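# Fetch utility cart into yellow bay, close sliding door

## Task

Go to the adjoining room, get the utility cart, and park it in the yellow bay so that each of its four wheels sits fully inside the taped outline and touches none of the tape. The cart's load must remain aboard with no part of it overhanging the cart's edges. Afterwards, close the sliding door completely. Slamming the sliding door, whether opening or closing it, counts as failure, as does the robot falling or finishing tilted. Anything that stays in place only because the robot is holding it does not count as done.

## Robot and tools

Robot: a Hello Robot Stretch 4, about 1.6 m tall, with one arm. It has an omni-wheel base (rim no more than 0.23 m from the base origin), a lift on a mast, an arm that telescopes forward, a three-joint wrist and a two-finger gripper. A loose object may occasionally be nudged by something else in the scene.

Frames: the base frame sits on the floor under the base centre, x forward, y left, z up. hand_pose is reported in this frame as a point between the open fingertips; its printed position may be slightly off. With all wrist joints at 0 the hand axes line up with the base axes. The odometry frame is wherever the base frame was when the scene began.

execute_actions: argument "actions" is a list holding exactly one action, or empty (an empty list only reports state and images). Optional "cameras" picks images: any of head_camera, head_left_camera, head_right_camera, wrist_camera, or "all"; omitted or null gives all, [] gives none. An action contains "base", "joints", or both, plus optional "pace" and "contact_limits"; alternatively it is just {"end_of_arm": "enable_torque"}. All motions in an action begin at once and may finish at different times.
- base: exactly one relative command, an offset from where the base last reported itself. {"translate_m": d} drives straight, metres, forward positive, -2 to 2. {"strafe_m": d} slides sideways, metres, left positive, -2 to 2. {"rotate_rad": d} spins in place, radians, counter-clockwise (left) positive, -3.2 to 3.2.
- joints: a single object keyed by joint name, each value an absolute target, not an offset. lift_m 0 to 1.2 m; arm_m 0 to 0.55 m (extension forward); wrist_yaw_rad -1.134 to 4.276 (0 points ahead, positive turns left, 3.14 folded back, over 3.4 the arm may obstruct); wrist_pitch_rad -1.117 to 4.259 (0 level, 1.57 pointing down); wrist_roll_rad -1.117 to 4.259 (0 fingers level, positive turns clockwise seen from behind); gripper_m -0.038 to 0.141 m fingertip gap (negative squeezes the fingers together). Targets past a range are clipped and the result notes it; any other bad value or unknown key rejects the whole call with no motion.
- pace: "slow", "default", "fast" or "max"; base top speeds 0.1/0.3/0.4/0.6 m/s and 1/2/3/4 rad/s respectively, reduced when the lift is above 0.2 m (down to 0.3 m/s and 1 rad/s at 1.2 m).
- contact_limits: only {"arm_m": v}, v from 0 (gentlest) to 0.75 (firmest), default 0.5; the arm stops once it pushes harder.
A joint or base left out of an action may keep driving to its earlier target. To unfold the wrist at the start, send lift_m 0.4 with wrist_yaw_rad 0 together.

wait: {"seconds": 0 to 10}; commands nothing and returns the same report. zoom_image: {"camera": name, "region": [x0, y0, x1, y1]} in pixels from the top-left of that camera's most recent full image, at most 504 by 504. finished_scene: {"scene": current scene number}; irreversible, call it only once the goal holds on its own. Replying without any tool call ends everything.

Results: base_status and joint_status tell how each motion ended: done (for the base, wheels turned the commanded amount even if slipping), off_target (stopped short, may still push), contact_stop_at_<key> (hit something; that part goes slack and may sag or roll), limit_stop_at_<name> (built-in limit; limit_stop_at_tilt means leaning over 6 degrees, lift/arm/wheels go slack until upright; limit_stop_at_own_body means near self-collision, often with pitch below -0.2 and roll below -0.4 or above 4), time_out, torque_fault (a wrist or gripper motor went limp; send enable_torque). After a stop, later movement calls in the same reply are skipped. on_its_own lists what was not commanded; "held at" gives the target being held. joint_positions report joints (done tolerances: lift and arm ±0.004, yaw and roll ±0.02, pitch ±0.05, gripper ±0.004). lidar_m: 12 distances in metres from the base origin, 30-degree sectors, first straight ahead, then counter-clockwise (4th left, 7th behind, 10th right); "-" means nothing seen or closer than 0.25 m; it covers roughly 0.15 m up to robot height and misses clear objects, thin legs and much behind. wrist_depth_mm: 7x7 grid of median depths, 100 to 2000 mm, row by row from top left, "-" unknown; the robot's own body appears. base_odometry is wheel-based, heading -3.142 to 3.142, left positive; if turned_by_wheels and turned_by_imu differ by over about 0.1 rad, a slip or bump occurred and heading error is roughly their difference. base_tilt is in degrees, forward and right positive, with a fixed bias up to about 1.5. motor_effort is percent of maximum, positive toward larger joint values, peak in brackets (noisy); for wheel_0, wheel_1, wheel_2 positive turns the base right.

Gripping: command a gap smaller than the object; a tighter value squeezes more and pulls the item toward the wrist. Holding is only visible as a gripper effort change; readings and done do not confirm it. Lift the hand if the fingertips snag on a surface.

Cameras: head_camera at the mast top facing forward and down (turn the base to look around); head_left_camera and head_right_camera are fisheyes aimed more steeply, showing base and arm; wrist_camera looks along the fingers.

Avoid: slamming the door, hard hits, drops and slips, torque faults, tipping. With over 1 kg held and arm_m above 0.2, turning or driving (especially fast) can tip the robot; strong pushes or pulls with a high gripper or high contact limit can too. The cart must end parked freely, not held.

Each tool is called after "Emit:" as name(argument=value, ...), one argument or row to a line, values as JSON.

## Session

Emit:
execute_actions(
  actions=[],
)

Scene clock: 0.00 s.
base_odometry: x=+0.000 y=+0.000 heading=+0.000 (m, m, rad; odometry frame)
turned_by_wheels: +0.000 (rad since the last result)
turned_by_imu: +0.000 (rad since the last result)
base_tilt: forward=-0.4 right=+0.2 (deg)
lidar_m: 0.87 1.03 0.86 0.86 1.02 1.08 1.09 1.29 2.26 1.67 1.05 0.84
base_status: not commanded
joint_positions: lift_m=+0.248 arm_m=-0.003 wrist_yaw_rad=+3.143 wrist_pitch_rad=+0.018 wrist_roll_rad=+0.015 gripper_m=+0.057
joint_status: not commanded
motor_effort: lift_m=+18 arm_m=+0 wrist_yaw_rad=-2 wrist_pitch_rad=-7 wrist_roll_rad=+0 gripper_m=-3 wheel_0=+1 wheel_1=+0 wheel_2=+0 (%)
hand_pose: x=-0.1202 y=+0.0870 z=+0.4205 quat_wxyz=(-0.001, -0.009, +0.008, +1.000) (m; base frame)
wrist_depth_mm: - 137 1281 1281 1182 1098 1025 / - 121 159 1281 1160 1098 1042 / - 123 161 1229 1182 1118 1042 / 111 138 224 1255 1182 1118 1042 / 222 1464 1336 1281 1182 1098 1060 / 1537 1464 195 1281 192 1098 1042 / 1060 1042 1138 144 1098 991 1042
pictures: head_camera, head_left_camera, head_right_camera, wrist_camera
Images, in order (width x height): head_camera 420x560, head_left_camera 420x672, head_right_camera 420x672, wrist_camera 616x392.

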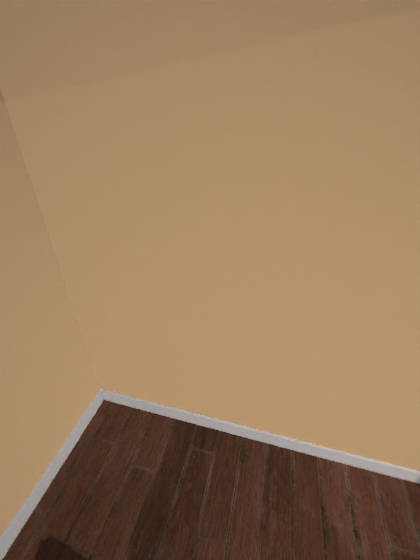

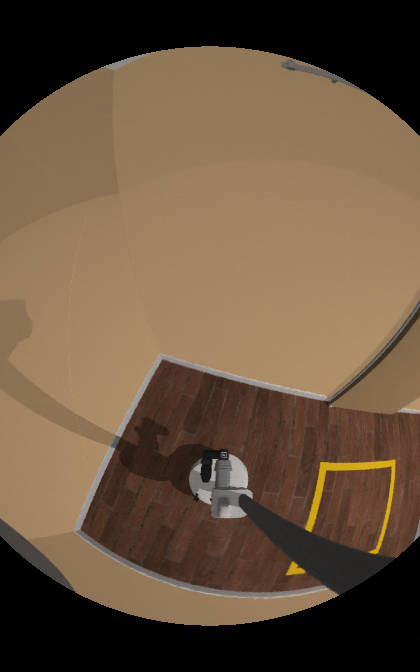

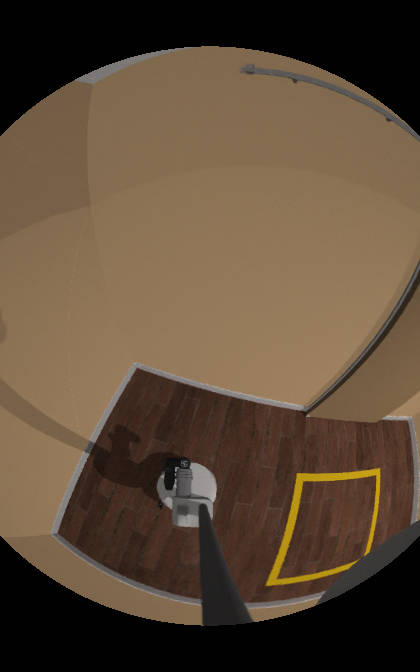

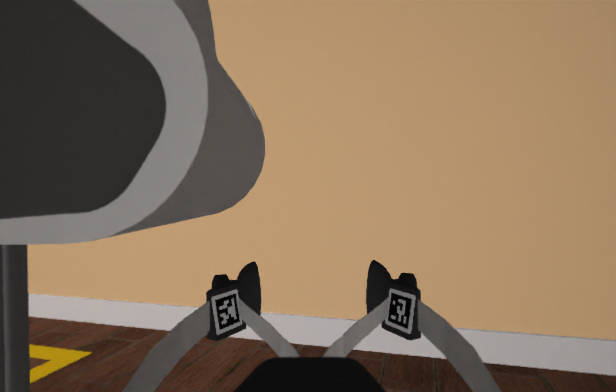

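Emit:
execute_actions(
  actions=[
    {"base":{"rotate_rad":-1.2}},
  ],
)

Scene clock: 4.20 s.
base_odometry: x=+0.000 y=+0.000 heading=-1.199 (m, m, rad; odometry frame)
turned_by_wheels: -1.199 (rad since the last result)
turned_by_imu: -1.208 (rad since the last result)
base_tilt: forward=-0.4 right=+0.2 (deg)
lidar_m: 1.15 0.90 0.87 0.96 0.86 0.87 0.95 1.13 1.10 1.19 1.79 2.47
base_status: done
joint_positions: lift_m=+0.248 arm_m=-0.003 wrist_yaw_rad=+3.143 wrist_pitch_rad=+0.018 wrist_roll_rad=+0.015 gripper_m=+0.057
joint_status: not commanded
motor_effort: lift_m=+18(18) arm_m=-1(0) wrist_yaw_rad=-2(2) wrist_pitch_rad=-8(8) wrist_roll_rad=+0(1) gripper_m=-6(1) wheel_0=+2(6) wheel_1=+3(13) wheel_2=+2(8) (%)
hand_pose: x=-0.1202 y=+0.0870 z=+0.4205 quat_wxyz=(-0.001, -0.009, +0.008, +1.000) (m; base frame)
wrist_depth_mm: - 137 1308 1182 1008 878 778 / - 122 160 1205 1025 878 778 / - 122 162 1182 1025 866 778 / 111 138 224 1182 1025 866 778 / 223 1308 1499 1182 991 878 788 / 1098 1281 196 1205 192 891 768 / 1098 1042 1118 143 976 831 778
pictures: head_camera, head_left_camera, head_right_camera, wrist_camera
Images, in order (width x height): head_camera 420x560, head_left_camera 420x672, head_right_camera 420x672, wrist_camera 616x392.

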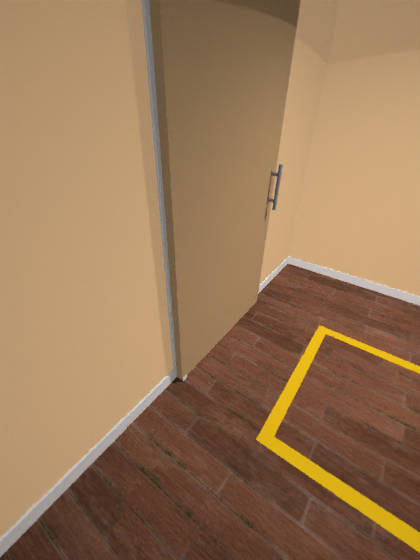

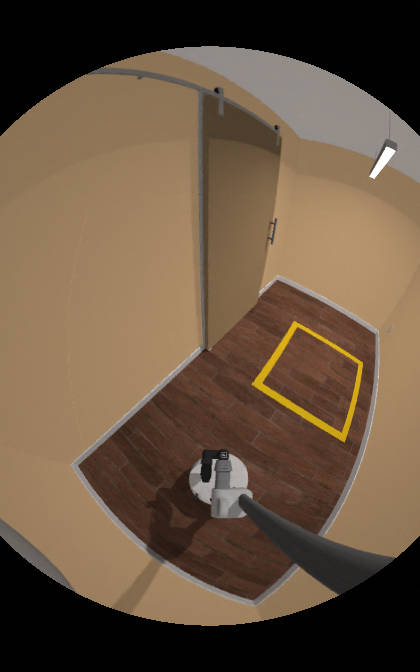

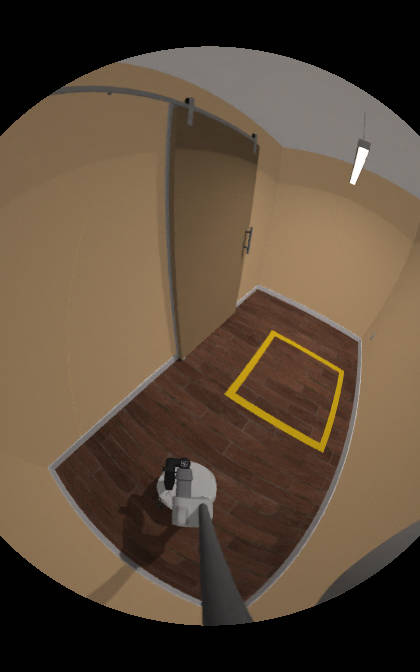

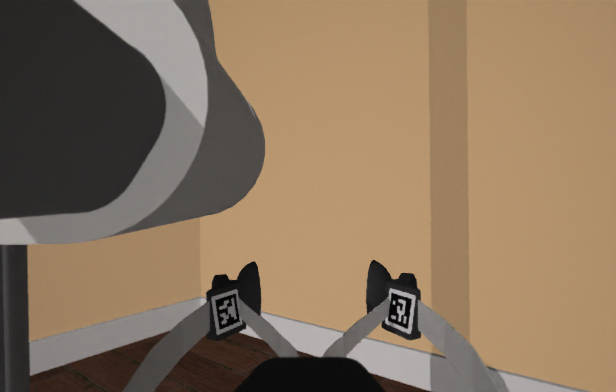

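Emit:
execute_actions(
  actions=[
    {"base":{"rotate_rad":-0.63},"joints":{"lift_m":0.5}},
  ],
  cameras=[],
)

Emit:
execute_actions(
  actions=[
    {"base":{"translate_m":1.3},"joints":{"wrist_yaw_rad":0,"gripper_m":0.12}},
  ],
  cameras=[],
)

Emit:
execute_actions(
  actions=[
    {"base":{"rotate_rad":1.57},"joints":{"lift_m":0.8}},
  ],
)

Scene clock: 22.77 s.
base_odometry: x=+0.000 y=+0.000 heading=-1.829 (m, m, rad; odometry frame)
turned_by_wheels: -0.630 (rad since the last result)
turned_by_imu: -0.635 (rad since the last result)
base_tilt: forward=-0.4 right=+0.2 (deg)
lidar_m: 2.82 1.20 0.91 0.85 0.92 0.92 0.87 0.91 1.15 1.09 1.13 1.57
base_status: done
joint_positions: lift_m=+0.500 arm_m=-0.003 wrist_yaw_rad=+3.143 wrist_pitch_rad=+0.018 wrist_roll_rad=+0.015 gripper_m=+0.057
joint_status: all done
motor_effort: lift_m=+22(22) arm_m=+0(0) wrist_yaw_rad=-2(2) wrist_pitch_rad=-7(8) wrist_roll_rad=+1(1) gripper_m=-2(5) wheel_0=+2(6) wheel_1=+2(7) wheel_2=+2(8) (%)
hand_pose: x=-0.1202 y=+0.0870 z=+0.6726 quat_wxyz=(-0.001, -0.009, +0.008, +1.000) (m; base frame)
wrist_depth_mm: - 137 1025 991 991 1008 1008 / - 121 160 1008 1008 991 976 / - 123 161 1025 1008 991 991 / 111 138 223 1008 1025 991 991 / 221 1025 1008 1008 1025 1008 976 / 1060 1025 195 1008 193 991 1008 / 1042 1025 1025 143 1025 1008 976
pictures: none
No camera images: the call's "cameras" was empty. Leave "cameras" out to get every camera's image.

Scene clock: 28.57 s.
base_odometry: x=-0.332 y=-1.257 heading=-1.829 (m, m, rad; odometry frame)
turned_by_wheels: +0.000 (rad since the last result)
turned_by_imu: -0.005 (rad since the last result)
base_tilt: forward=-0.4 right=+0.1 (deg)
lidar_m: 1.54 1.23 0.82 0.80 0.85 1.27 2.17 1.56 1.13 1.10 1.16 1.59
base_status: done
joint_positions: lift_m=+0.500 arm_m=-0.003 wrist_yaw_rad=+0.000 wrist_pitch_rad=+0.018 wrist_roll_rad=+0.015 gripper_m=+0.120
joint_status: all done
motor_effort: lift_m=+21(22) arm_m=+0(0) wrist_yaw_rad=-2(8) wrist_pitch_rad=-6(8) wrist_roll_rad=-1(0) gripper_m=-1(5) wheel_0=+2(6) wheel_1=+2(8) wheel_2=+0(10) (%)
hand_pose: x=+0.4568 y=-0.0874 z=+0.6727 quat_wxyz=(+1.000, +0.008, +0.009, +0.000) (m; base frame)
wrist_depth_mm: 1366 1366 1366 1336 1336 1336 1336 / 1397 1366 1366 1336 1336 1308 1336 / 1366 1464 1366 1366 1366 1336 1336 / 1397 1397 1366 1397 1366 1336 1308 / 1366 1366 1366 1366 1366 1336 1336 / 1366 1397 1366 1366 1336 213 1308 / 1397 1336 1397 142 1336 1366 1366
pictures: none
No camera images: the call's "cameras" was empty. Leave "cameras" out to get every camera's image.

Scene clock: 30.83 s.
base_odometry: x=-0.332 y=-1.257 heading=-0.259 (m, m, rad; odometry frame)
turned_by_wheels: +1.570 (rad since the last result)
turned_by_imu: +1.578 (rad since the last result)
base_tilt: forward=-0.4 right=+0.2 (deg)
lidar_m: 0.79 0.82 1.26 2.15 1.58 1.13 1.10 1.16 1.61 1.54 1.24 0.84
base_status: done
joint_positions: lift_m=+0.800 arm_m=-0.003 wrist_yaw_rad=+0.000 wrist_pitch_rad=+0.018 wrist_roll_rad=+0.015 gripper_m=+0.120
joint_status: all done
motor_effort: lift_m=+22(25) arm_m=+0(0) wrist_yaw_rad=-2(2) wrist_pitch_rad=-9(9) wrist_roll_rad=+0(1) gripper_m=-1(1) wheel_0=+0(5) wheel_1=+0(6) wheel_2=-3(9) (%)
hand_pose: x=+0.4568 y=-0.0874 z=+0.9726 quat_wxyz=(+1.000, +0.008, +0.009, +0.000) (m; base frame)
wrist_depth_mm: 621 597 591 585 597 591 585 / 603 597 597 591 591 585 580 / 603 603 603 603 597 585 591 / 609 609 597 603 597 591 580 / 609 615 615 609 603 591 591 / 615 603 603 597 603 213 603 / 615 603 609 142 597 597 597
pictures: head_camera, head_left_camera, head_right_camera, wrist_camera
Images, in order (width x height): head_camera 420x560, head_left_camera 420x672, head_right_camera 420x672, wrist_camera 616x392.

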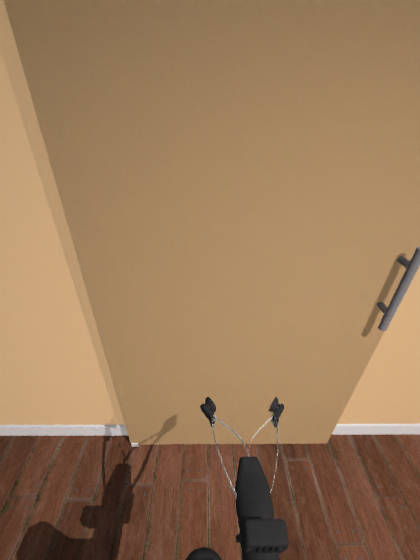

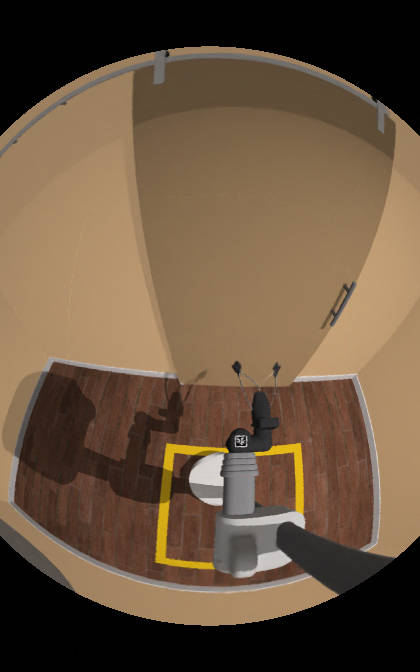

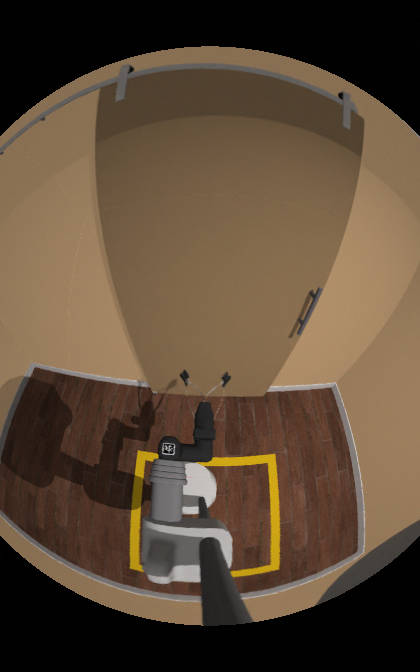

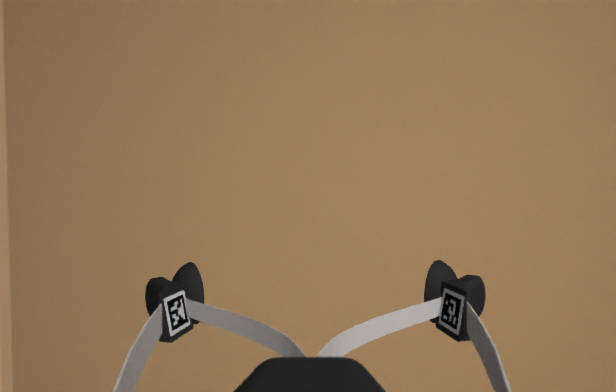

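Emit:
execute_actions(
  actions=[
    {"base":{"strafe_m":-0.4},"joints":{"lift_m":0.85}},
  ],
  cameras=["head_camera","wrist_camera"],
)

Scene clock: 39.87 s.
base_odometry: x=-0.434 y=-1.644 heading=-0.259 (m, m, rad; odometry frame)
turned_by_wheels: +0.000 (rad since the last result)
turned_by_imu: +0.000 (rad since the last result)
base_tilt: forward=-0.4 right=+0.2 (deg)
lidar_m: 0.75 0.82 1.25 2.55 1.58 1.15 1.10 1.15 1.21 1.16 1.19 0.74
base_status: done
joint_positions: lift_m=+0.850 arm_m=-0.003 wrist_yaw_rad=+0.000 wrist_pitch_rad=+0.018 wrist_roll_rad=+0.015 gripper_m=+0.120
joint_status: all done
motor_effort: lift_m=+22(22) arm_m=+0(0) wrist_yaw_rad=-2(2) wrist_pitch_rad=-8(6) wrist_roll_rad=+0(1) gripper_m=+0(1) wheel_0=+0(10) wheel_1=+0(8) wheel_2=+0(2) (%)
hand_pose: x=+0.4568 y=-0.0874 z=+1.0226 quat_wxyz=(+1.000, +0.008, +0.009, +0.000) (m; base frame)
wrist_depth_mm: 597 597 591 591 574 654 647 / 597 597 591 597 580 647 647 / 603 591 597 591 591 640 654 / 609 603 603 591 597 661 654 / 609 609 603 591 591 661 654 / 609 609 603 585 585 214 654 / 615 615 615 142 591 661 661
pictures: head_camera, wrist_camera
Images, in order (width x height): head_camera 420x560, wrist_camera 616x392.

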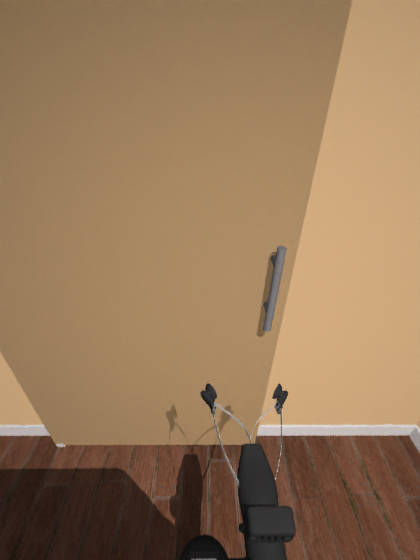

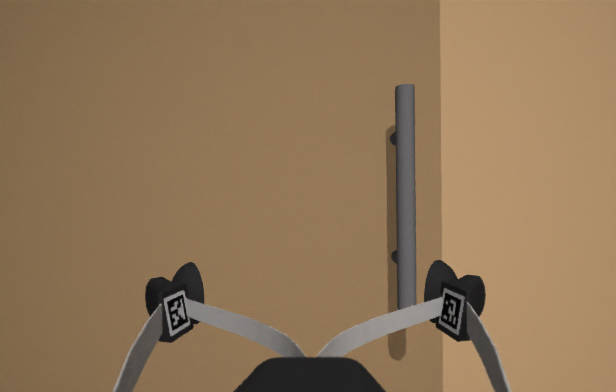

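Emit:
execute_actions(
  actions=[
    {"base":{"strafe_m":-0.12},"joints":{"arm_m":0.15}},
  ],
  cameras=["wrist_camera"],
)

Scene clock: 46.53 s.
base_odometry: x=-0.465 y=-1.760 heading=-0.259 (m, m, rad; odometry frame)
turned_by_wheels: +0.000 (rad since the last result)
turned_by_imu: -0.001 (rad since the last result)
base_tilt: forward=-0.3 right=+0.2 (deg)
lidar_m: 0.74 0.84 1.16 2.67 1.57 1.16 1.10 1.17 1.07 1.02 1.08 0.88
base_status: done
joint_positions: lift_m=+0.850 arm_m=+0.149 wrist_yaw_rad=+0.000 wrist_pitch_rad=+0.018 wrist_roll_rad=+0.015 gripper_m=+0.120
joint_status: all done
motor_effort: lift_m=+22(22) arm_m=+6(6) wrist_yaw_rad=-2(3) wrist_pitch_rad=-7(7) wrist_roll_rad=-1(0) gripper_m=+0(2) wheel_0=+0(8) wheel_1=+0(6) wheel_2=-1(1) (%)
hand_pose: x=+0.6083 y=-0.0874 z=+1.0226 quat_wxyz=(+1.000, +0.008, +0.009, +0.000) (m; base frame)
wrist_depth_mm: 445 439 436 439 500 500 496 / 445 442 442 436 508 500 496 / 449 442 442 436 500 496 500 / 452 445 442 442 504 508 500 / 445 449 445 439 508 508 500 / 452 449 445 445 436 215 500 / 455 452 445 142 508 504 504
pictures: wrist_camera
Images, in order (width x height): wrist_camera 616x392.

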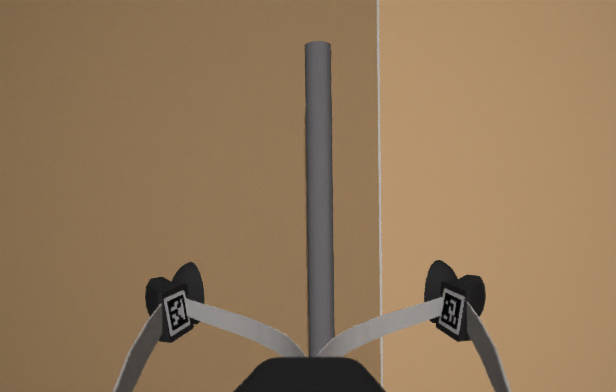

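Emit:
execute_actions(
  actions=[
    {"joints":{"arm_m":0.36},"contact_limits":{"arm_m":0.15}},
  ],
  cameras=["wrist_camera"],
)

Emit:
execute_actions(
  actions=[
    {"base":{"strafe_m":0.5},"pace":"slow"},
  ],
)

Scene clock: 53.40 s.
base_odometry: x=-0.465 y=-1.759 heading=-0.260 (m, m, rad; odometry frame)
turned_by_wheels: -0.001 (rad since the last result)
turned_by_imu: -0.002 (rad since the last result)
base_tilt: forward=-0.4 right=+0.2 (deg)
lidar_m: 0.73 0.82 1.16 2.69 1.59 1.13 1.10 1.16 1.08 1.03 1.04 0.91
base_status: not commanded
joint_positions: lift_m=+0.850 arm_m=+0.352 wrist_yaw_rad=-0.004 wrist_pitch_rad=+0.018 wrist_roll_rad=+0.015 gripper_m=+0.120
joint_status: arm_m contact_stop (moved +0.204 of +0.211)
on_its_own: arm_m is slack since a contact_stop (your +0.360 is given up)
motor_effort: lift_m=+22(22) arm_m=+0(13) wrist_yaw_rad=+8(12) wrist_pitch_rad=-7(5) wrist_roll_rad=+0(1) gripper_m=-3(2) wheel_0=+0(1) wheel_1=+1(0) wheel_2=-10(10) (%)
contact_limits: arm_m 0.15
hand_pose: x=+0.8115 y=-0.0884 z=+1.0227 quat_wxyz=(+1.000, +0.008, +0.009, -0.002) (m; base frame)
wrist_depth_mm: 238 238 236 172 235 298 297 / 239 238 236 173 235 300 298 / 240 239 238 173 236 298 298 / 240 239 237 173 237 301 300 / 242 241 239 172 237 301 301 / 241 240 240 173 237 214 301 / 242 242 240 142 239 301 303
pictures: wrist_camera
Images, in order (width x height): wrist_camera 616x392.

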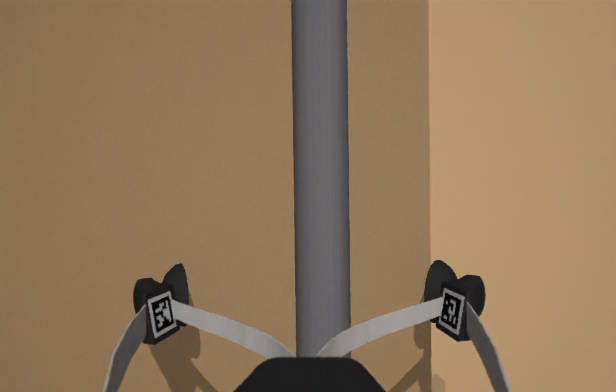

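not run: a stop came earlier in this reply.

Left tip touches the door; back off slightly and grip.

Emit:
execute_actions(
  actions=[
    {"joints":{"arm_m":0.335,"gripper_m":0.0}},
  ],
  cameras=[],
)

Emit:
execute_actions(
  actions=[
    {"base":{"strafe_m":0.5},"pace":"slow"},
  ],
)

Scene clock: 61.37 s.
base_odometry: x=-0.465 y=-1.760 heading=-0.260 (m, m, rad; odometry frame)
turned_by_wheels: +0.000 (rad since the last result)
turned_by_imu: -0.002 (rad since the last result)
base_tilt: forward=-0.3 right=+0.2 (deg)
lidar_m: 0.74 0.83 1.15 2.67 1.57 1.17 1.10 1.15 1.08 1.02 1.06 0.90
base_status: not commanded
joint_positions: lift_m=+0.850 arm_m=+0.336 wrist_yaw_rad=+0.002 wrist_pitch_rad=+0.018 wrist_roll_rad=+0.015 gripper_m=+0.001
joint_status: all done
motor_effort: lift_m=+22(22) arm_m=-6(5) wrist_yaw_rad=-8(8) wrist_pitch_rad=-7(11) wrist_roll_rad=+0(0) gripper_m=-22(25) wheel_0=-8(8) wheel_1=-2(3) wheel_2=+2(10) (%)
hand_pose: x=+0.7956 y=-0.0869 z=+1.0226 quat_wxyz=(+1.000, +0.008, +0.009, +0.001) (m; base frame)
wrist_depth_mm: 251 249 248 183 245 314 310 / 251 250 249 184 245 315 312 / 252 250 250 186 247 310 312 / 253 252 249 186 248 314 312 / 252 252 251 187 249 315 314 / 254 254 251 187 186 315 315 / 255 254 251 180 250 317 314
pictures: none
No camera images: the call's "cameras" was empty. Leave "cameras" out to get every camera's image.

Scene clock: 67.50 s.
base_odometry: x=-0.336 y=-1.277 heading=-0.261 (m, m, rad; odometry frame)
turned_by_wheels: -0.001 (rad since the last result)
turned_by_imu: -0.468 (rad since the last result)
base_tilt: forward=-1.0 right=+0.6 (deg)
lidar_m: 0.66 0.63 0.69 1.10 2.27 1.71 1.29 1.27 1.36 1.50 1.45 0.94
base_status: done
joint_positions: lift_m=+0.850 arm_m=+0.334 wrist_yaw_rad=-0.019 wrist_pitch_rad=+0.021 wrist_roll_rad=+0.015 gripper_m=+0.000
joint_status: not commanded
on_its_own: wrist_yaw_rad is at rest, and its effort (+52) is outside its rest range (-13 to +13)
motor_effort: lift_m=+21(22) arm_m=+8(9) wrist_yaw_rad=+52(59) wrist_pitch_rad=-17(24) wrist_roll_rad=+0(1) gripper_m=-1(22) wheel_0=-1(26) wheel_1=+4(12) wheel_2=-17(20) (%)
hand_pose: x=+0.7913 y=-0.0929 z=+1.0218 quat_wxyz=(+1.000, +0.007, +0.011, -0.010) (m; base frame)
wrist_depth_mm: 170 186 204 157 330 389 452 / 170 187 206 158 329 389 452 / 170 185 204 159 329 392 449 / 170 186 204 159 330 392 449 / 170 187 206 159 327 392 455 / 170 187 198 159 184 394 459 / 171 182 202 148 325 375 452
pictures: head_camera, head_left_camera, head_right_camera, wrist_camera
Images, in order (width x height): head_camera 420x560, head_left_camera 420x672, head_right_camera 420x672, wrist_camera 616x392.

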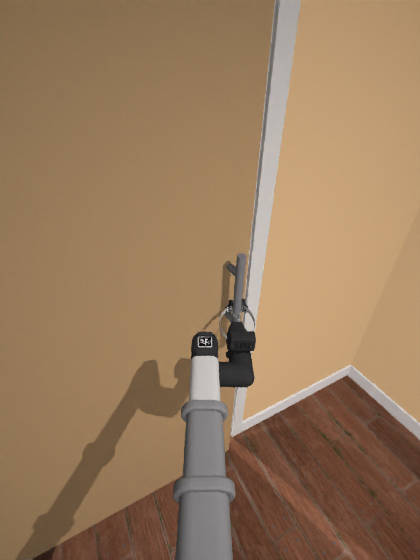

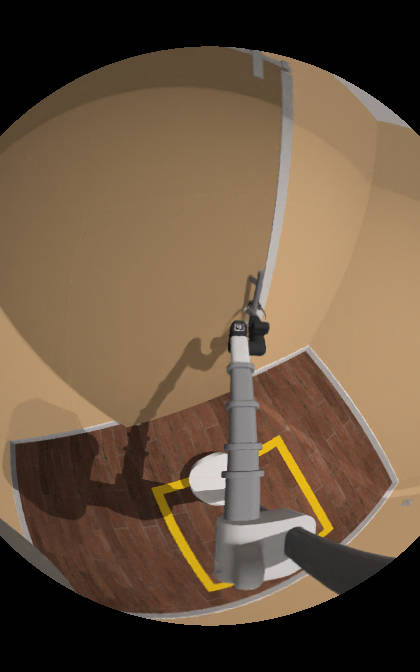

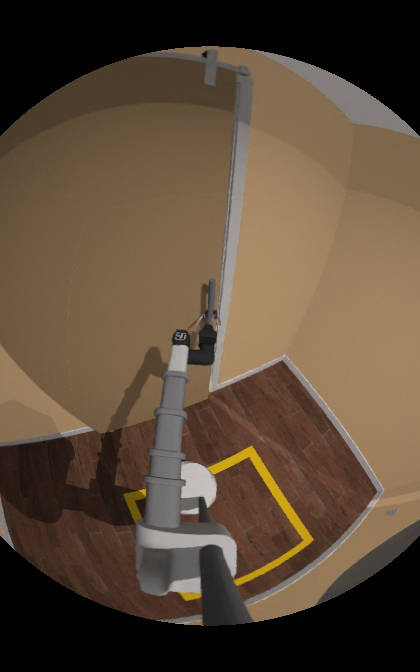

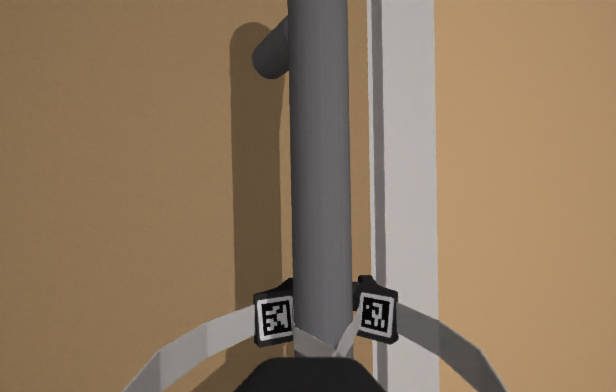

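Emit:
execute_actions(
  actions=[
    {"joints":{"gripper_m":0.12}},
  ],
  cameras=[],
)

Emit:
execute_actions(
  actions=[
    {"joints":{"arm_m":0.0,"gripper_m":0.0}},
  ],
  cameras=[],
)

Emit:
execute_actions(
  actions=[
    {"base":{"rotate_rad":2.04}},
  ],
)

Scene clock: 85.20 s.
base_odometry: x=-0.336 y=-1.277 heading=-0.261 (m, m, rad; odometry frame)
turned_by_wheels: +0.000 (rad since the last result)
turned_by_imu: -0.001 (rad since the last result)
base_tilt: forward=-1.1 right=+0.6 (deg)
lidar_m: 0.66 0.64 0.69 1.10 2.26 1.69 1.32 1.25 1.35 1.49 1.42 0.95
base_status: not commanded
joint_positions: lift_m=+0.850 arm_m=+0.334 wrist_yaw_rad=-0.019 wrist_pitch_rad=+0.021 wrist_roll_rad=+0.015 gripper_m=+0.120
joint_status: all done
on_its_own: wrist_yaw_rad is at rest, and its effort (+52) is outside its rest range (-13 to +13)
motor_effort: lift_m=+21(21) arm_m=+8(7) wrist_yaw_rad=+52(53) wrist_pitch_rad=-16(18) wrist_roll_rad=+1(1) gripper_m=+3(3) wheel_0=-2(1) wheel_1=+4(4) wheel_2=-17(17) (%)
hand_pose: x=+0.7913 y=-0.0928 z=+1.0218 quat_wxyz=(+1.000, +0.007, +0.011, -0.009) (m; base frame)
wrist_depth_mm: 171 186 204 158 332 389 449 / 171 186 205 160 329 392 449 / 171 186 204 159 329 392 455 / 171 186 205 159 329 392 455 / 171 187 205 158 324 387 452 / 171 187 196 158 186 392 455 / 170 182 204 144 325 377 452
pictures: none
No camera images: the call's "cameras" was empty. Leave "cameras" out to get every camera's image.

Scene clock: 87.30 s.
base_odometry: x=-0.336 y=-1.277 heading=-0.260 (m, m, rad; odometry frame)
turned_by_wheels: +0.001 (rad since the last result)
turned_by_imu: -0.003 (rad since the last result)
base_tilt: forward=-0.4 right=+0.2 (deg)
lidar_m: 0.64 0.63 0.68 1.11 2.25 1.73 1.32 1.26 1.38 1.50 1.46 0.94
base_status: not commanded
joint_positions: lift_m=+0.850 arm_m=+0.001 wrist_yaw_rad=+0.000 wrist_pitch_rad=+0.018 wrist_roll_rad=+0.015 gripper_m=+0.000
joint_status: all done
motor_effort: lift_m=+20(21) arm_m=-6(6) wrist_yaw_rad=-2(52) wrist_pitch_rad=-8(17) wrist_roll_rad=+1(1) gripper_m=-6(4) wheel_0=-2(6) wheel_1=-1(4) wheel_2=-2(17) (%)
hand_pose: x=+0.4604 y=-0.0874 z=+1.0227 quat_wxyz=(+1.000, +0.007, +0.009, +0.000) (m; base frame)
wrist_depth_mm: 407 445 488 535 691 768 904 / 407 439 488 525 683 778 904 / 407 445 492 521 691 788 891 / 410 439 496 525 691 788 891 / 407 445 492 525 691 788 878 / 407 445 477 195 647 788 904 / 407 433 480 517 654 788 891
pictures: none
No camera images: the call's "cameras" was empty. Leave "cameras" out to get every camera's image.

Scene clock: 89.60 s.
base_odometry: x=-0.336 y=-1.277 heading=+1.780 (m, m, rad; odometry frame)
turned_by_wheels: +2.040 (rad since the last result)
turned_by_imu: +2.051 (rad since the last result)
base_tilt: forward=-0.4 right=+0.2 (deg)
lidar_m: 2.26 1.82 1.34 1.26 1.33 1.51 1.45 0.99 0.65 0.62 0.65 1.01
base_status: done
joint_positions: lift_m=+0.850 arm_m=+0.001 wrist_yaw_rad=+0.000 wrist_pitch_rad=+0.018 wrist_roll_rad=+0.015 gripper_m=+0.000
joint_status: not commanded
motor_effort: lift_m=+20(20) arm_m=-6(6) wrist_yaw_rad=-3(3) wrist_pitch_rad=-7(8) wrist_roll_rad=+0(0) gripper_m=-5(6) wheel_0=-1(6) wheel_1=-3(7) wheel_2=-1(9) (%)
hand_pose: x=+0.4604 y=-0.0874 z=+1.0227 quat_wxyz=(+1.000, +0.007, +0.009, +0.000) (m; base frame)
wrist_depth_mm: - - - - - 1499 976 / 1983 - - - - 1499 1008 / 1983 - - - - 1499 991 / - - - - - 1537 1025 / 1983 - - - - 1499 1008 / - - - 196 - 1464 1008 / 1983 - - - - 1336 1025
pictures: head_camera, head_left_camera, head_right_camera, wrist_camera
Images, in order (width x height): head_camera 420x560, head_left_camera 420x672, head_right_camera 420x672, wrist_camera 616x392.

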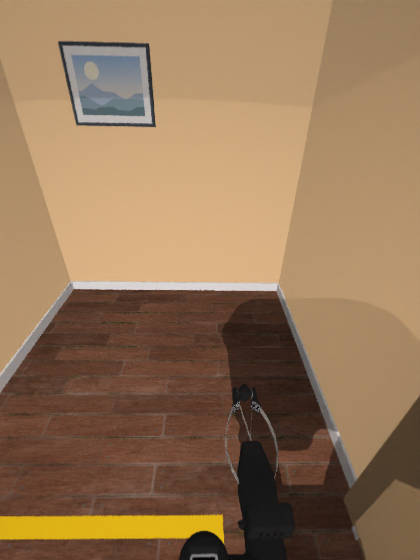

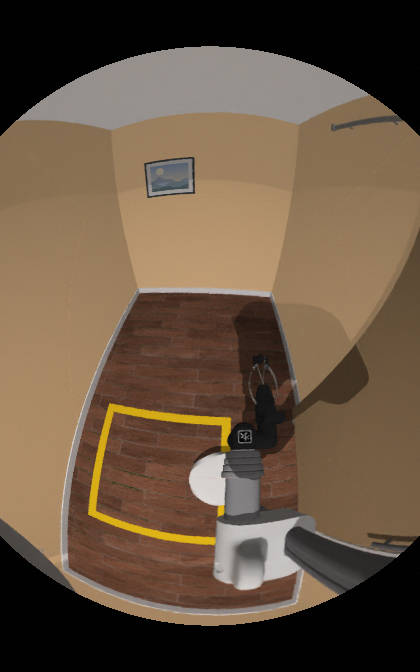

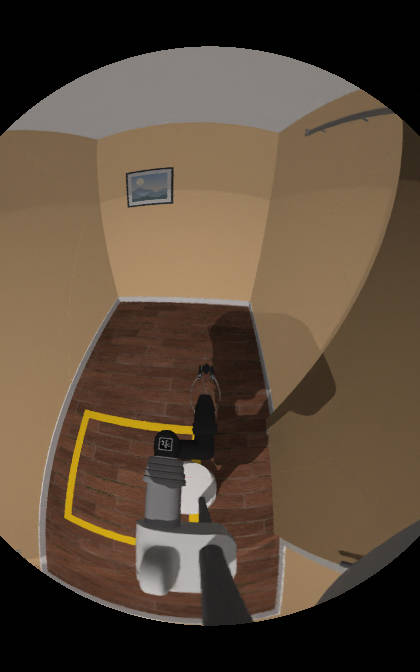

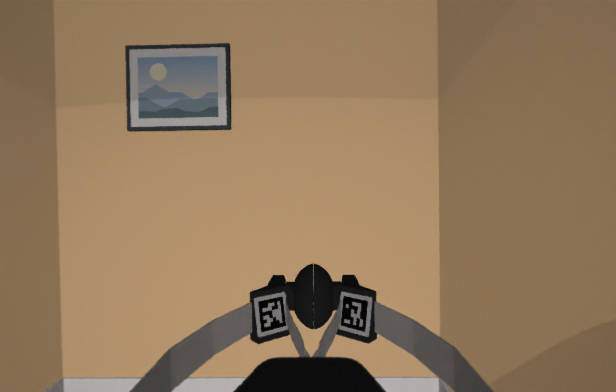

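Emit:
execute_actions(
  actions=[
    {"base":{"translate_m":-1.05},"joints":{"lift_m":0.8,"wrist_yaw_rad":-0.4,"gripper_m":0.08}},
  ],
  cameras=[],
)

Emit:
execute_actions(
  actions=[
    {"base":{"strafe_m":-0.27}},
  ],
)

Scene clock: 104.20 s.
base_odometry: x=-0.118 y=-2.304 heading=+1.779 (m, m, rad; odometry frame)
turned_by_wheels: +0.000 (rad since the last result)
turned_by_imu: +0.000 (rad since the last result)
base_tilt: forward=-0.4 right=+0.2 (deg)
lidar_m: 2.87 1.82 1.32 1.28 0.59 0.42 0.40 0.43 0.61 0.66 0.71 0.83
base_status: done
joint_positions: lift_m=+0.800 arm_m=+0.001 wrist_yaw_rad=-0.400 wrist_pitch_rad=+0.018 wrist_roll_rad=+0.015 gripper_m=+0.080
joint_status: all done
motor_effort: lift_m=+15(18) arm_m=-6(6) wrist_yaw_rad=-2(9) wrist_pitch_rad=-7(8) wrist_roll_rad=+0(1) gripper_m=-2(5) wheel_0=+0(5) wheel_1=-2(7) wheel_2=+0(10) (%)
hand_pose: x=+0.4036 y=-0.1929 z=+0.9732 quat_wxyz=(+0.980, +0.009, +0.008, -0.199) (m; base frame)
wrist_depth_mm: - - - 1499 931 699 580 / - - - 1499 946 691 580 / - - - 1499 960 691 580 / - - - 1499 931 691 585 / - - - 1499 960 707 585 / - - 198 1499 196 668 585 / - - - 143 904 647 585
pictures: none
No camera images: the call's "cameras" was empty. Leave "cameras" out to get every camera's image.

Scene clock: 106.43 s.
base_odometry: x=+0.146 y=-2.248 heading=+1.779 (m, m, rad; odometry frame)
turned_by_wheels: +0.000 (rad since the last result)
turned_by_imu: +0.000 (rad since the last result)
base_tilt: forward=-0.4 right=+0.2 (deg)
lidar_m: 1.50 2.21 1.60 1.54 0.58 0.43 0.40 0.45 0.41 0.40 0.44 0.60
base_status: done
joint_positions: lift_m=+0.800 arm_m=+0.001 wrist_yaw_rad=-0.400 wrist_pitch_rad=+0.018 wrist_roll_rad=+0.015 gripper_m=+0.080
joint_status: not commanded
motor_effort: lift_m=+15(15) arm_m=-6(6) wrist_yaw_rad=-3(2) wrist_pitch_rad=-8(7) wrist_roll_rad=+1(1) gripper_m=+0(4) wheel_0=+0(8) wheel_1=-1(13) wheel_2=+0(1) (%)
hand_pose: x=+0.4036 y=-0.1928 z=+0.9732 quat_wxyz=(+0.980, +0.009, +0.008, -0.199) (m; base frame)
wrist_depth_mm: - - - 750 473 - 351 / - - - 741 477 462 351 / - - - 759 484 459 355 / - - - 768 480 459 353 / - - - 768 484 459 353 / - - 198 768 196 404 355 / - - - 143 459 389 353
pictures: head_camera, head_left_camera, head_right_camera, wrist_camera
Images, in order (width x height): head_camera 420x560, head_left_camera 420x672, head_right_camera 420x672, wrist_camera 616x392.

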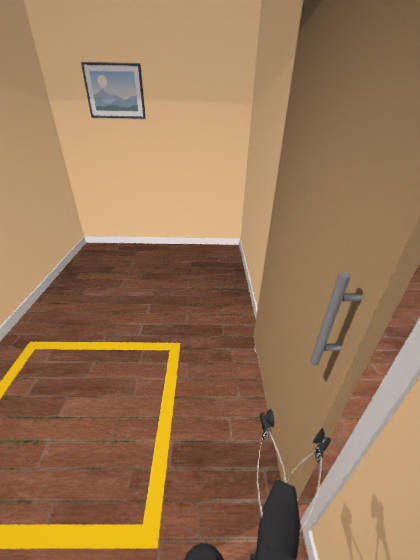

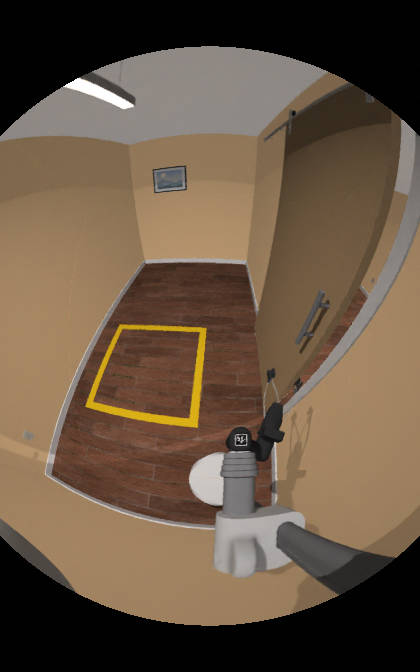

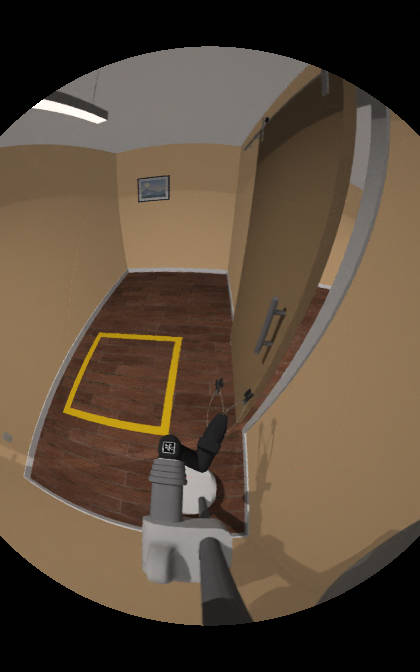

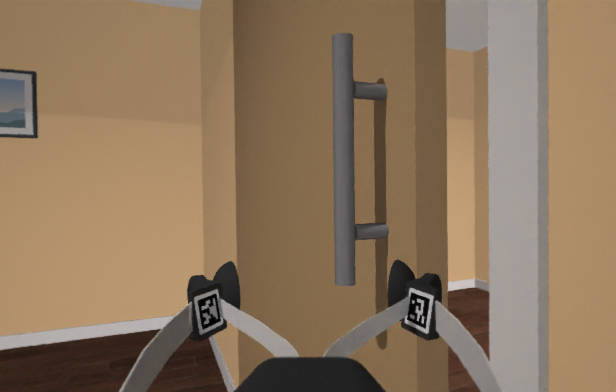

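Emit:
execute_actions(
  actions=[
    {"base":{"strafe_m":-0.12},"joints":{"lift_m":0.87},"pace":"slow"},
  ],
  cameras=[],
)

Emit:
execute_actions(
  actions=[
    {"base":{"translate_m":0.19},"pace":"slow"},
  ],
  cameras=["head_camera","wrist_camera"],
)

Scene clock: 119.70 s.
base_odometry: x=+0.263 y=-2.223 heading=+1.779 (m, m, rad; odometry frame)
turned_by_wheels: +0.000 (rad since the last result)
turned_by_imu: -0.001 (rad since the last result)
base_tilt: forward=-0.4 right=+0.1 (deg)
lidar_m: 1.05 2.37 1.74 1.60 0.58 0.43 0.39 0.42 0.28 0.30 0.32 0.45
base_status: done
joint_positions: lift_m=+0.870 arm_m=+0.001 wrist_yaw_rad=-0.400 wrist_pitch_rad=+0.018 wrist_roll_rad=+0.015 gripper_m=+0.080
joint_status: all done
motor_effort: lift_m=+22(22) arm_m=-6(6) wrist_yaw_rad=-2(3) wrist_pitch_rad=-5(9) wrist_roll_rad=-1(0) gripper_m=-2(2) wheel_0=+2(7) wheel_1=-3(7) wheel_2=+0(1) (%)
hand_pose: x=+0.4036 y=-0.1928 z=+1.0426 quat_wxyz=(+0.980, +0.009, +0.008, -0.199) (m; base frame)
wrist_depth_mm: - - 976 415 355 278 230 / - - 1008 421 357 281 231 / - - 976 424 362 282 232 / - - 1042 427 366 282 234 / - - 1042 427 362 285 233 / - - 198 430 195 274 234 / - - 1078 143 349 263 236
pictures: none
No camera images: the call's "cameras" was empty. Leave "cameras" out to get every camera's image.

Scene clock: 122.90 s.
base_odometry: x=+0.224 y=-2.037 heading=+1.779 (m, m, rad; odometry frame)
turned_by_wheels: +0.000 (rad since the last result)
turned_by_imu: -0.001 (rad since the last result)
base_tilt: forward=-0.4 right=+0.2 (deg)
lidar_m: 1.04 2.35 1.74 1.65 0.86 0.62 0.59 0.45 0.31 0.29 0.31 0.43
base_status: done
joint_positions: lift_m=+0.870 arm_m=+0.001 wrist_yaw_rad=-0.400 wrist_pitch_rad=+0.018 wrist_roll_rad=+0.015 gripper_m=+0.080
joint_status: not commanded
motor_effort: lift_m=+22(22) arm_m=-6(6) wrist_yaw_rad=-2(2) wrist_pitch_rad=-7(9) wrist_roll_rad=+1(0) gripper_m=-1(2) wheel_0=+3(5) wheel_1=+2(7) wheel_2=-2(7) (%)
hand_pose: x=+0.4036 y=-0.1928 z=+1.0426 quat_wxyz=(+0.980, +0.009, +0.008, -0.199) (m; base frame)
wrist_depth_mm: - - 960 340 270 229 - / - - 976 262 270 228 - / - - 1008 262 272 229 - / - - 1042 343 273 228 - / - - 1060 349 273 229 - / - - 198 351 196 229 - / - - 1098 143 263 228 -
pictures: head_camera, wrist_camera
Images, in order (width x height): head_camera 420x560, wrist_camera 616x392.

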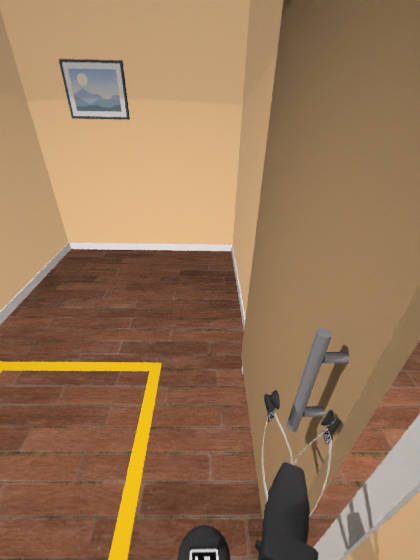

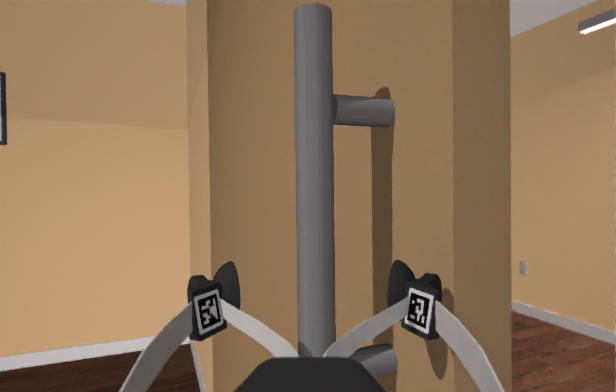

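Emit:
execute_actions(
  actions=[
    {"base":{"translate_m":0.07},"joints":{"lift_m":0.93},"pace":"slow"},
  ],
  cameras=["wrist_camera"],
)

Emit:
execute_actions(
  actions=[
    {"joints":{"gripper_m":0.0}},
  ],
  cameras=[],
)

Emit:
execute_actions(
  actions=[
    {"base":{"translate_m":0.4},"pace":"slow"},
  ],
)

Scene clock: 132.00 s.
base_odometry: x=+0.209 y=-1.969 heading=+1.780 (m, m, rad; odometry frame)
turned_by_wheels: +0.000 (rad since the last result)
turned_by_imu: -0.001 (rad since the last result)
base_tilt: forward=-0.4 right=+0.2 (deg)
lidar_m: 1.01 2.37 1.73 1.66 0.94 0.70 0.66 0.45 0.33 0.28 0.32 0.38
base_status: done
joint_positions: lift_m=+0.930 arm_m=+0.001 wrist_yaw_rad=-0.400 wrist_pitch_rad=+0.018 wrist_roll_rad=+0.015 gripper_m=+0.080
joint_status: all done
motor_effort: lift_m=+22(25) arm_m=-6(6) wrist_yaw_rad=-2(2) wrist_pitch_rad=-9(9) wrist_roll_rad=+1(0) gripper_m=-1(2) wheel_0=+2(4) wheel_1=+3(3) wheel_2=-2(6) (%)
hand_pose: x=+0.4036 y=-0.1928 z=+1.1026 quat_wxyz=(+0.980, +0.009, +0.008, -0.199) (m; base frame)
wrist_depth_mm: - - 976 424 270 198 167 / - - 991 430 245 199 167 / - - 1042 427 236 200 168 / - - 1042 433 195 202 168 / - - 1060 445 220 202 169 / - - 197 439 186 195 169 / - - 1118 143 193 187 170
pictures: wrist_camera
Images, in order (width x height): wrist_camera 616x392.

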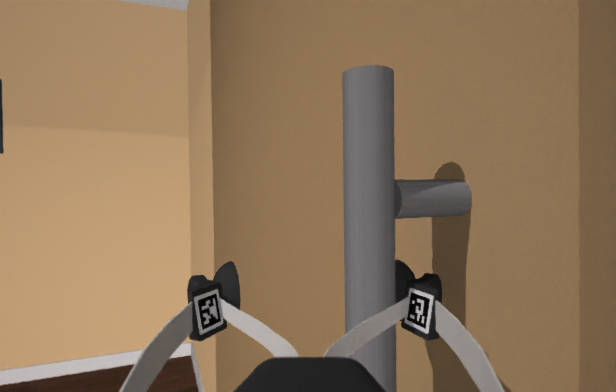

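Scene clock: 133.60 s.
base_odometry: x=+0.210 y=-1.969 heading=+1.778 (m, m, rad; odometry frame)
turned_by_wheels: -0.002 (rad since the last result)
turned_by_imu: -0.004 (rad since the last result)
base_tilt: forward=-0.1 right=+0.4 (deg)
lidar_m: 1.03 2.39 1.75 1.68 0.98 0.71 0.67 0.46 0.31 0.28 0.30 0.37
base_status: not commanded
joint_positions: lift_m=+0.930 arm_m=+0.001 wrist_yaw_rad=-0.412 wrist_pitch_rad=+0.017 wrist_roll_rad=+0.015 gripper_m=+0.001
joint_status: all done
on_its_own: wrist_yaw_rad is at rest, and its effort (+33) is outside its rest range (-13 to +13)
motor_effort: lift_m=+22(22) arm_m=-6(6) wrist_yaw_rad=+33(33) wrist_pitch_rad=-5(7) wrist_roll_rad=+0(0) gripper_m=-23(25) wheel_0=-20(20) wheel_1=+1(3) wheel_2=-2(2) (%)
hand_pose: x=+0.4012 y=-0.1956 z=+1.1029 quat_wxyz=(+0.979, +0.009, +0.007, -0.205) (m; base frame)
wrist_depth_mm: - - 759 368 241 179 152 / - - 768 366 231 180 153 / - - 778 370 233 181 153 / - - 788 373 195 182 153 / - - 809 375 234 182 154 / - - 691 186 182 176 153 / - - 621 178 229 160 154
pictures: none
No camera images: the call's "cameras" was empty. Leave "cameras" out to get every camera's image.

Scene clock: 138.90 s.
base_odometry: x=+0.127 y=-1.578 heading=+1.779 (m, m, rad; odometry frame)
turned_by_wheels: +0.002 (rad since the last result)
turned_by_imu: -0.072 (rad since the last result)
base_tilt: forward=-0.4 right=+0.2 (deg)
lidar_m: 0.68 2.63 1.83 1.69 1.66 1.12 1.08 0.44 0.30 1.33 1.69 0.28
base_status: done
joint_positions: lift_m=+0.930 arm_m=-0.001 wrist_yaw_rad=-0.391 wrist_pitch_rad=+0.018 wrist_roll_rad=+0.015 gripper_m=+0.000
joint_status: not commanded
on_its_own: wrist_yaw_rad is at rest, and its effort (-27) is outside its rest range (-13 to +13)
motor_effort: lift_m=+21(22) arm_m=+7(7) wrist_yaw_rad=-27(82) wrist_pitch_rad=-7(8) wrist_roll_rad=-1(1) gripper_m=-3(24) wheel_0=+18(19) wheel_1=+3(10) wheel_2=-2(22) (%)
hand_pose: x=+0.4030 y=-0.1908 z=+1.1026 quat_wxyz=(+0.981, +0.009, +0.008, -0.194) (m; base frame)
wrist_depth_mm: - - 504 112 171 129 111 / - - 512 112 173 129 112 / - - 517 113 173 130 112 / - - 521 113 129 130 112 / - - 535 114 167 131 113 / - - 187 114 167 131 113 / - - 517 113 167 124 113
pictures: head_camera, head_left_camera, head_right_camera, wrist_camera
Images, in order (width x height): head_camera 420x560, head_left_camera 420x672, head_right_camera 420x672, wrist_camera 616x392.

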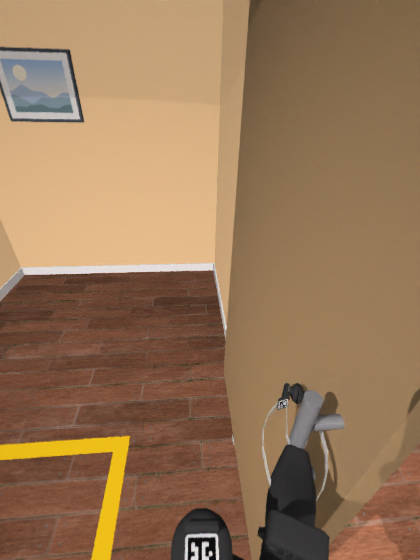

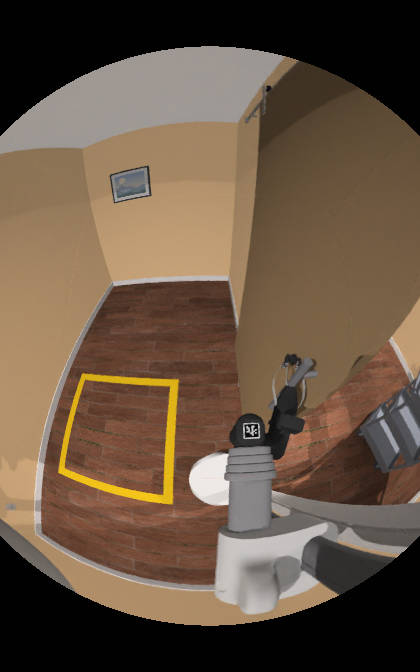

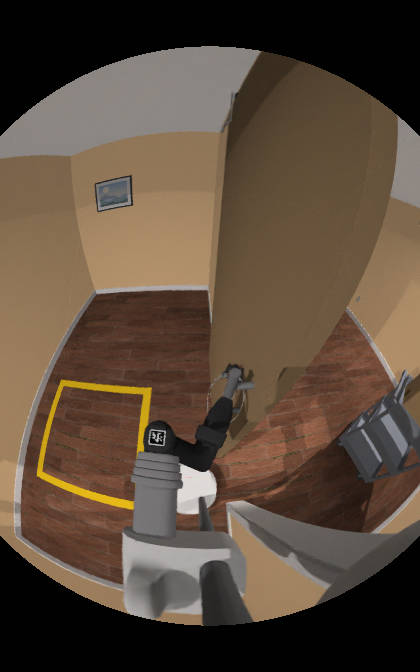

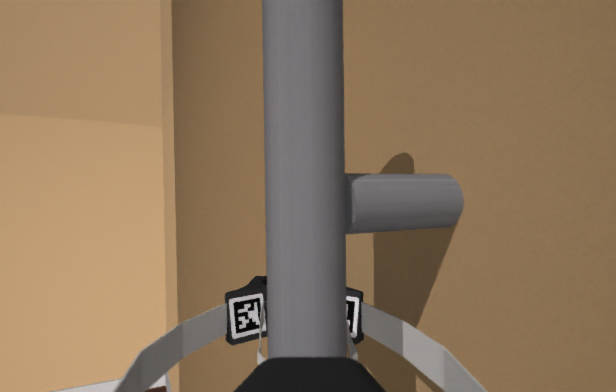

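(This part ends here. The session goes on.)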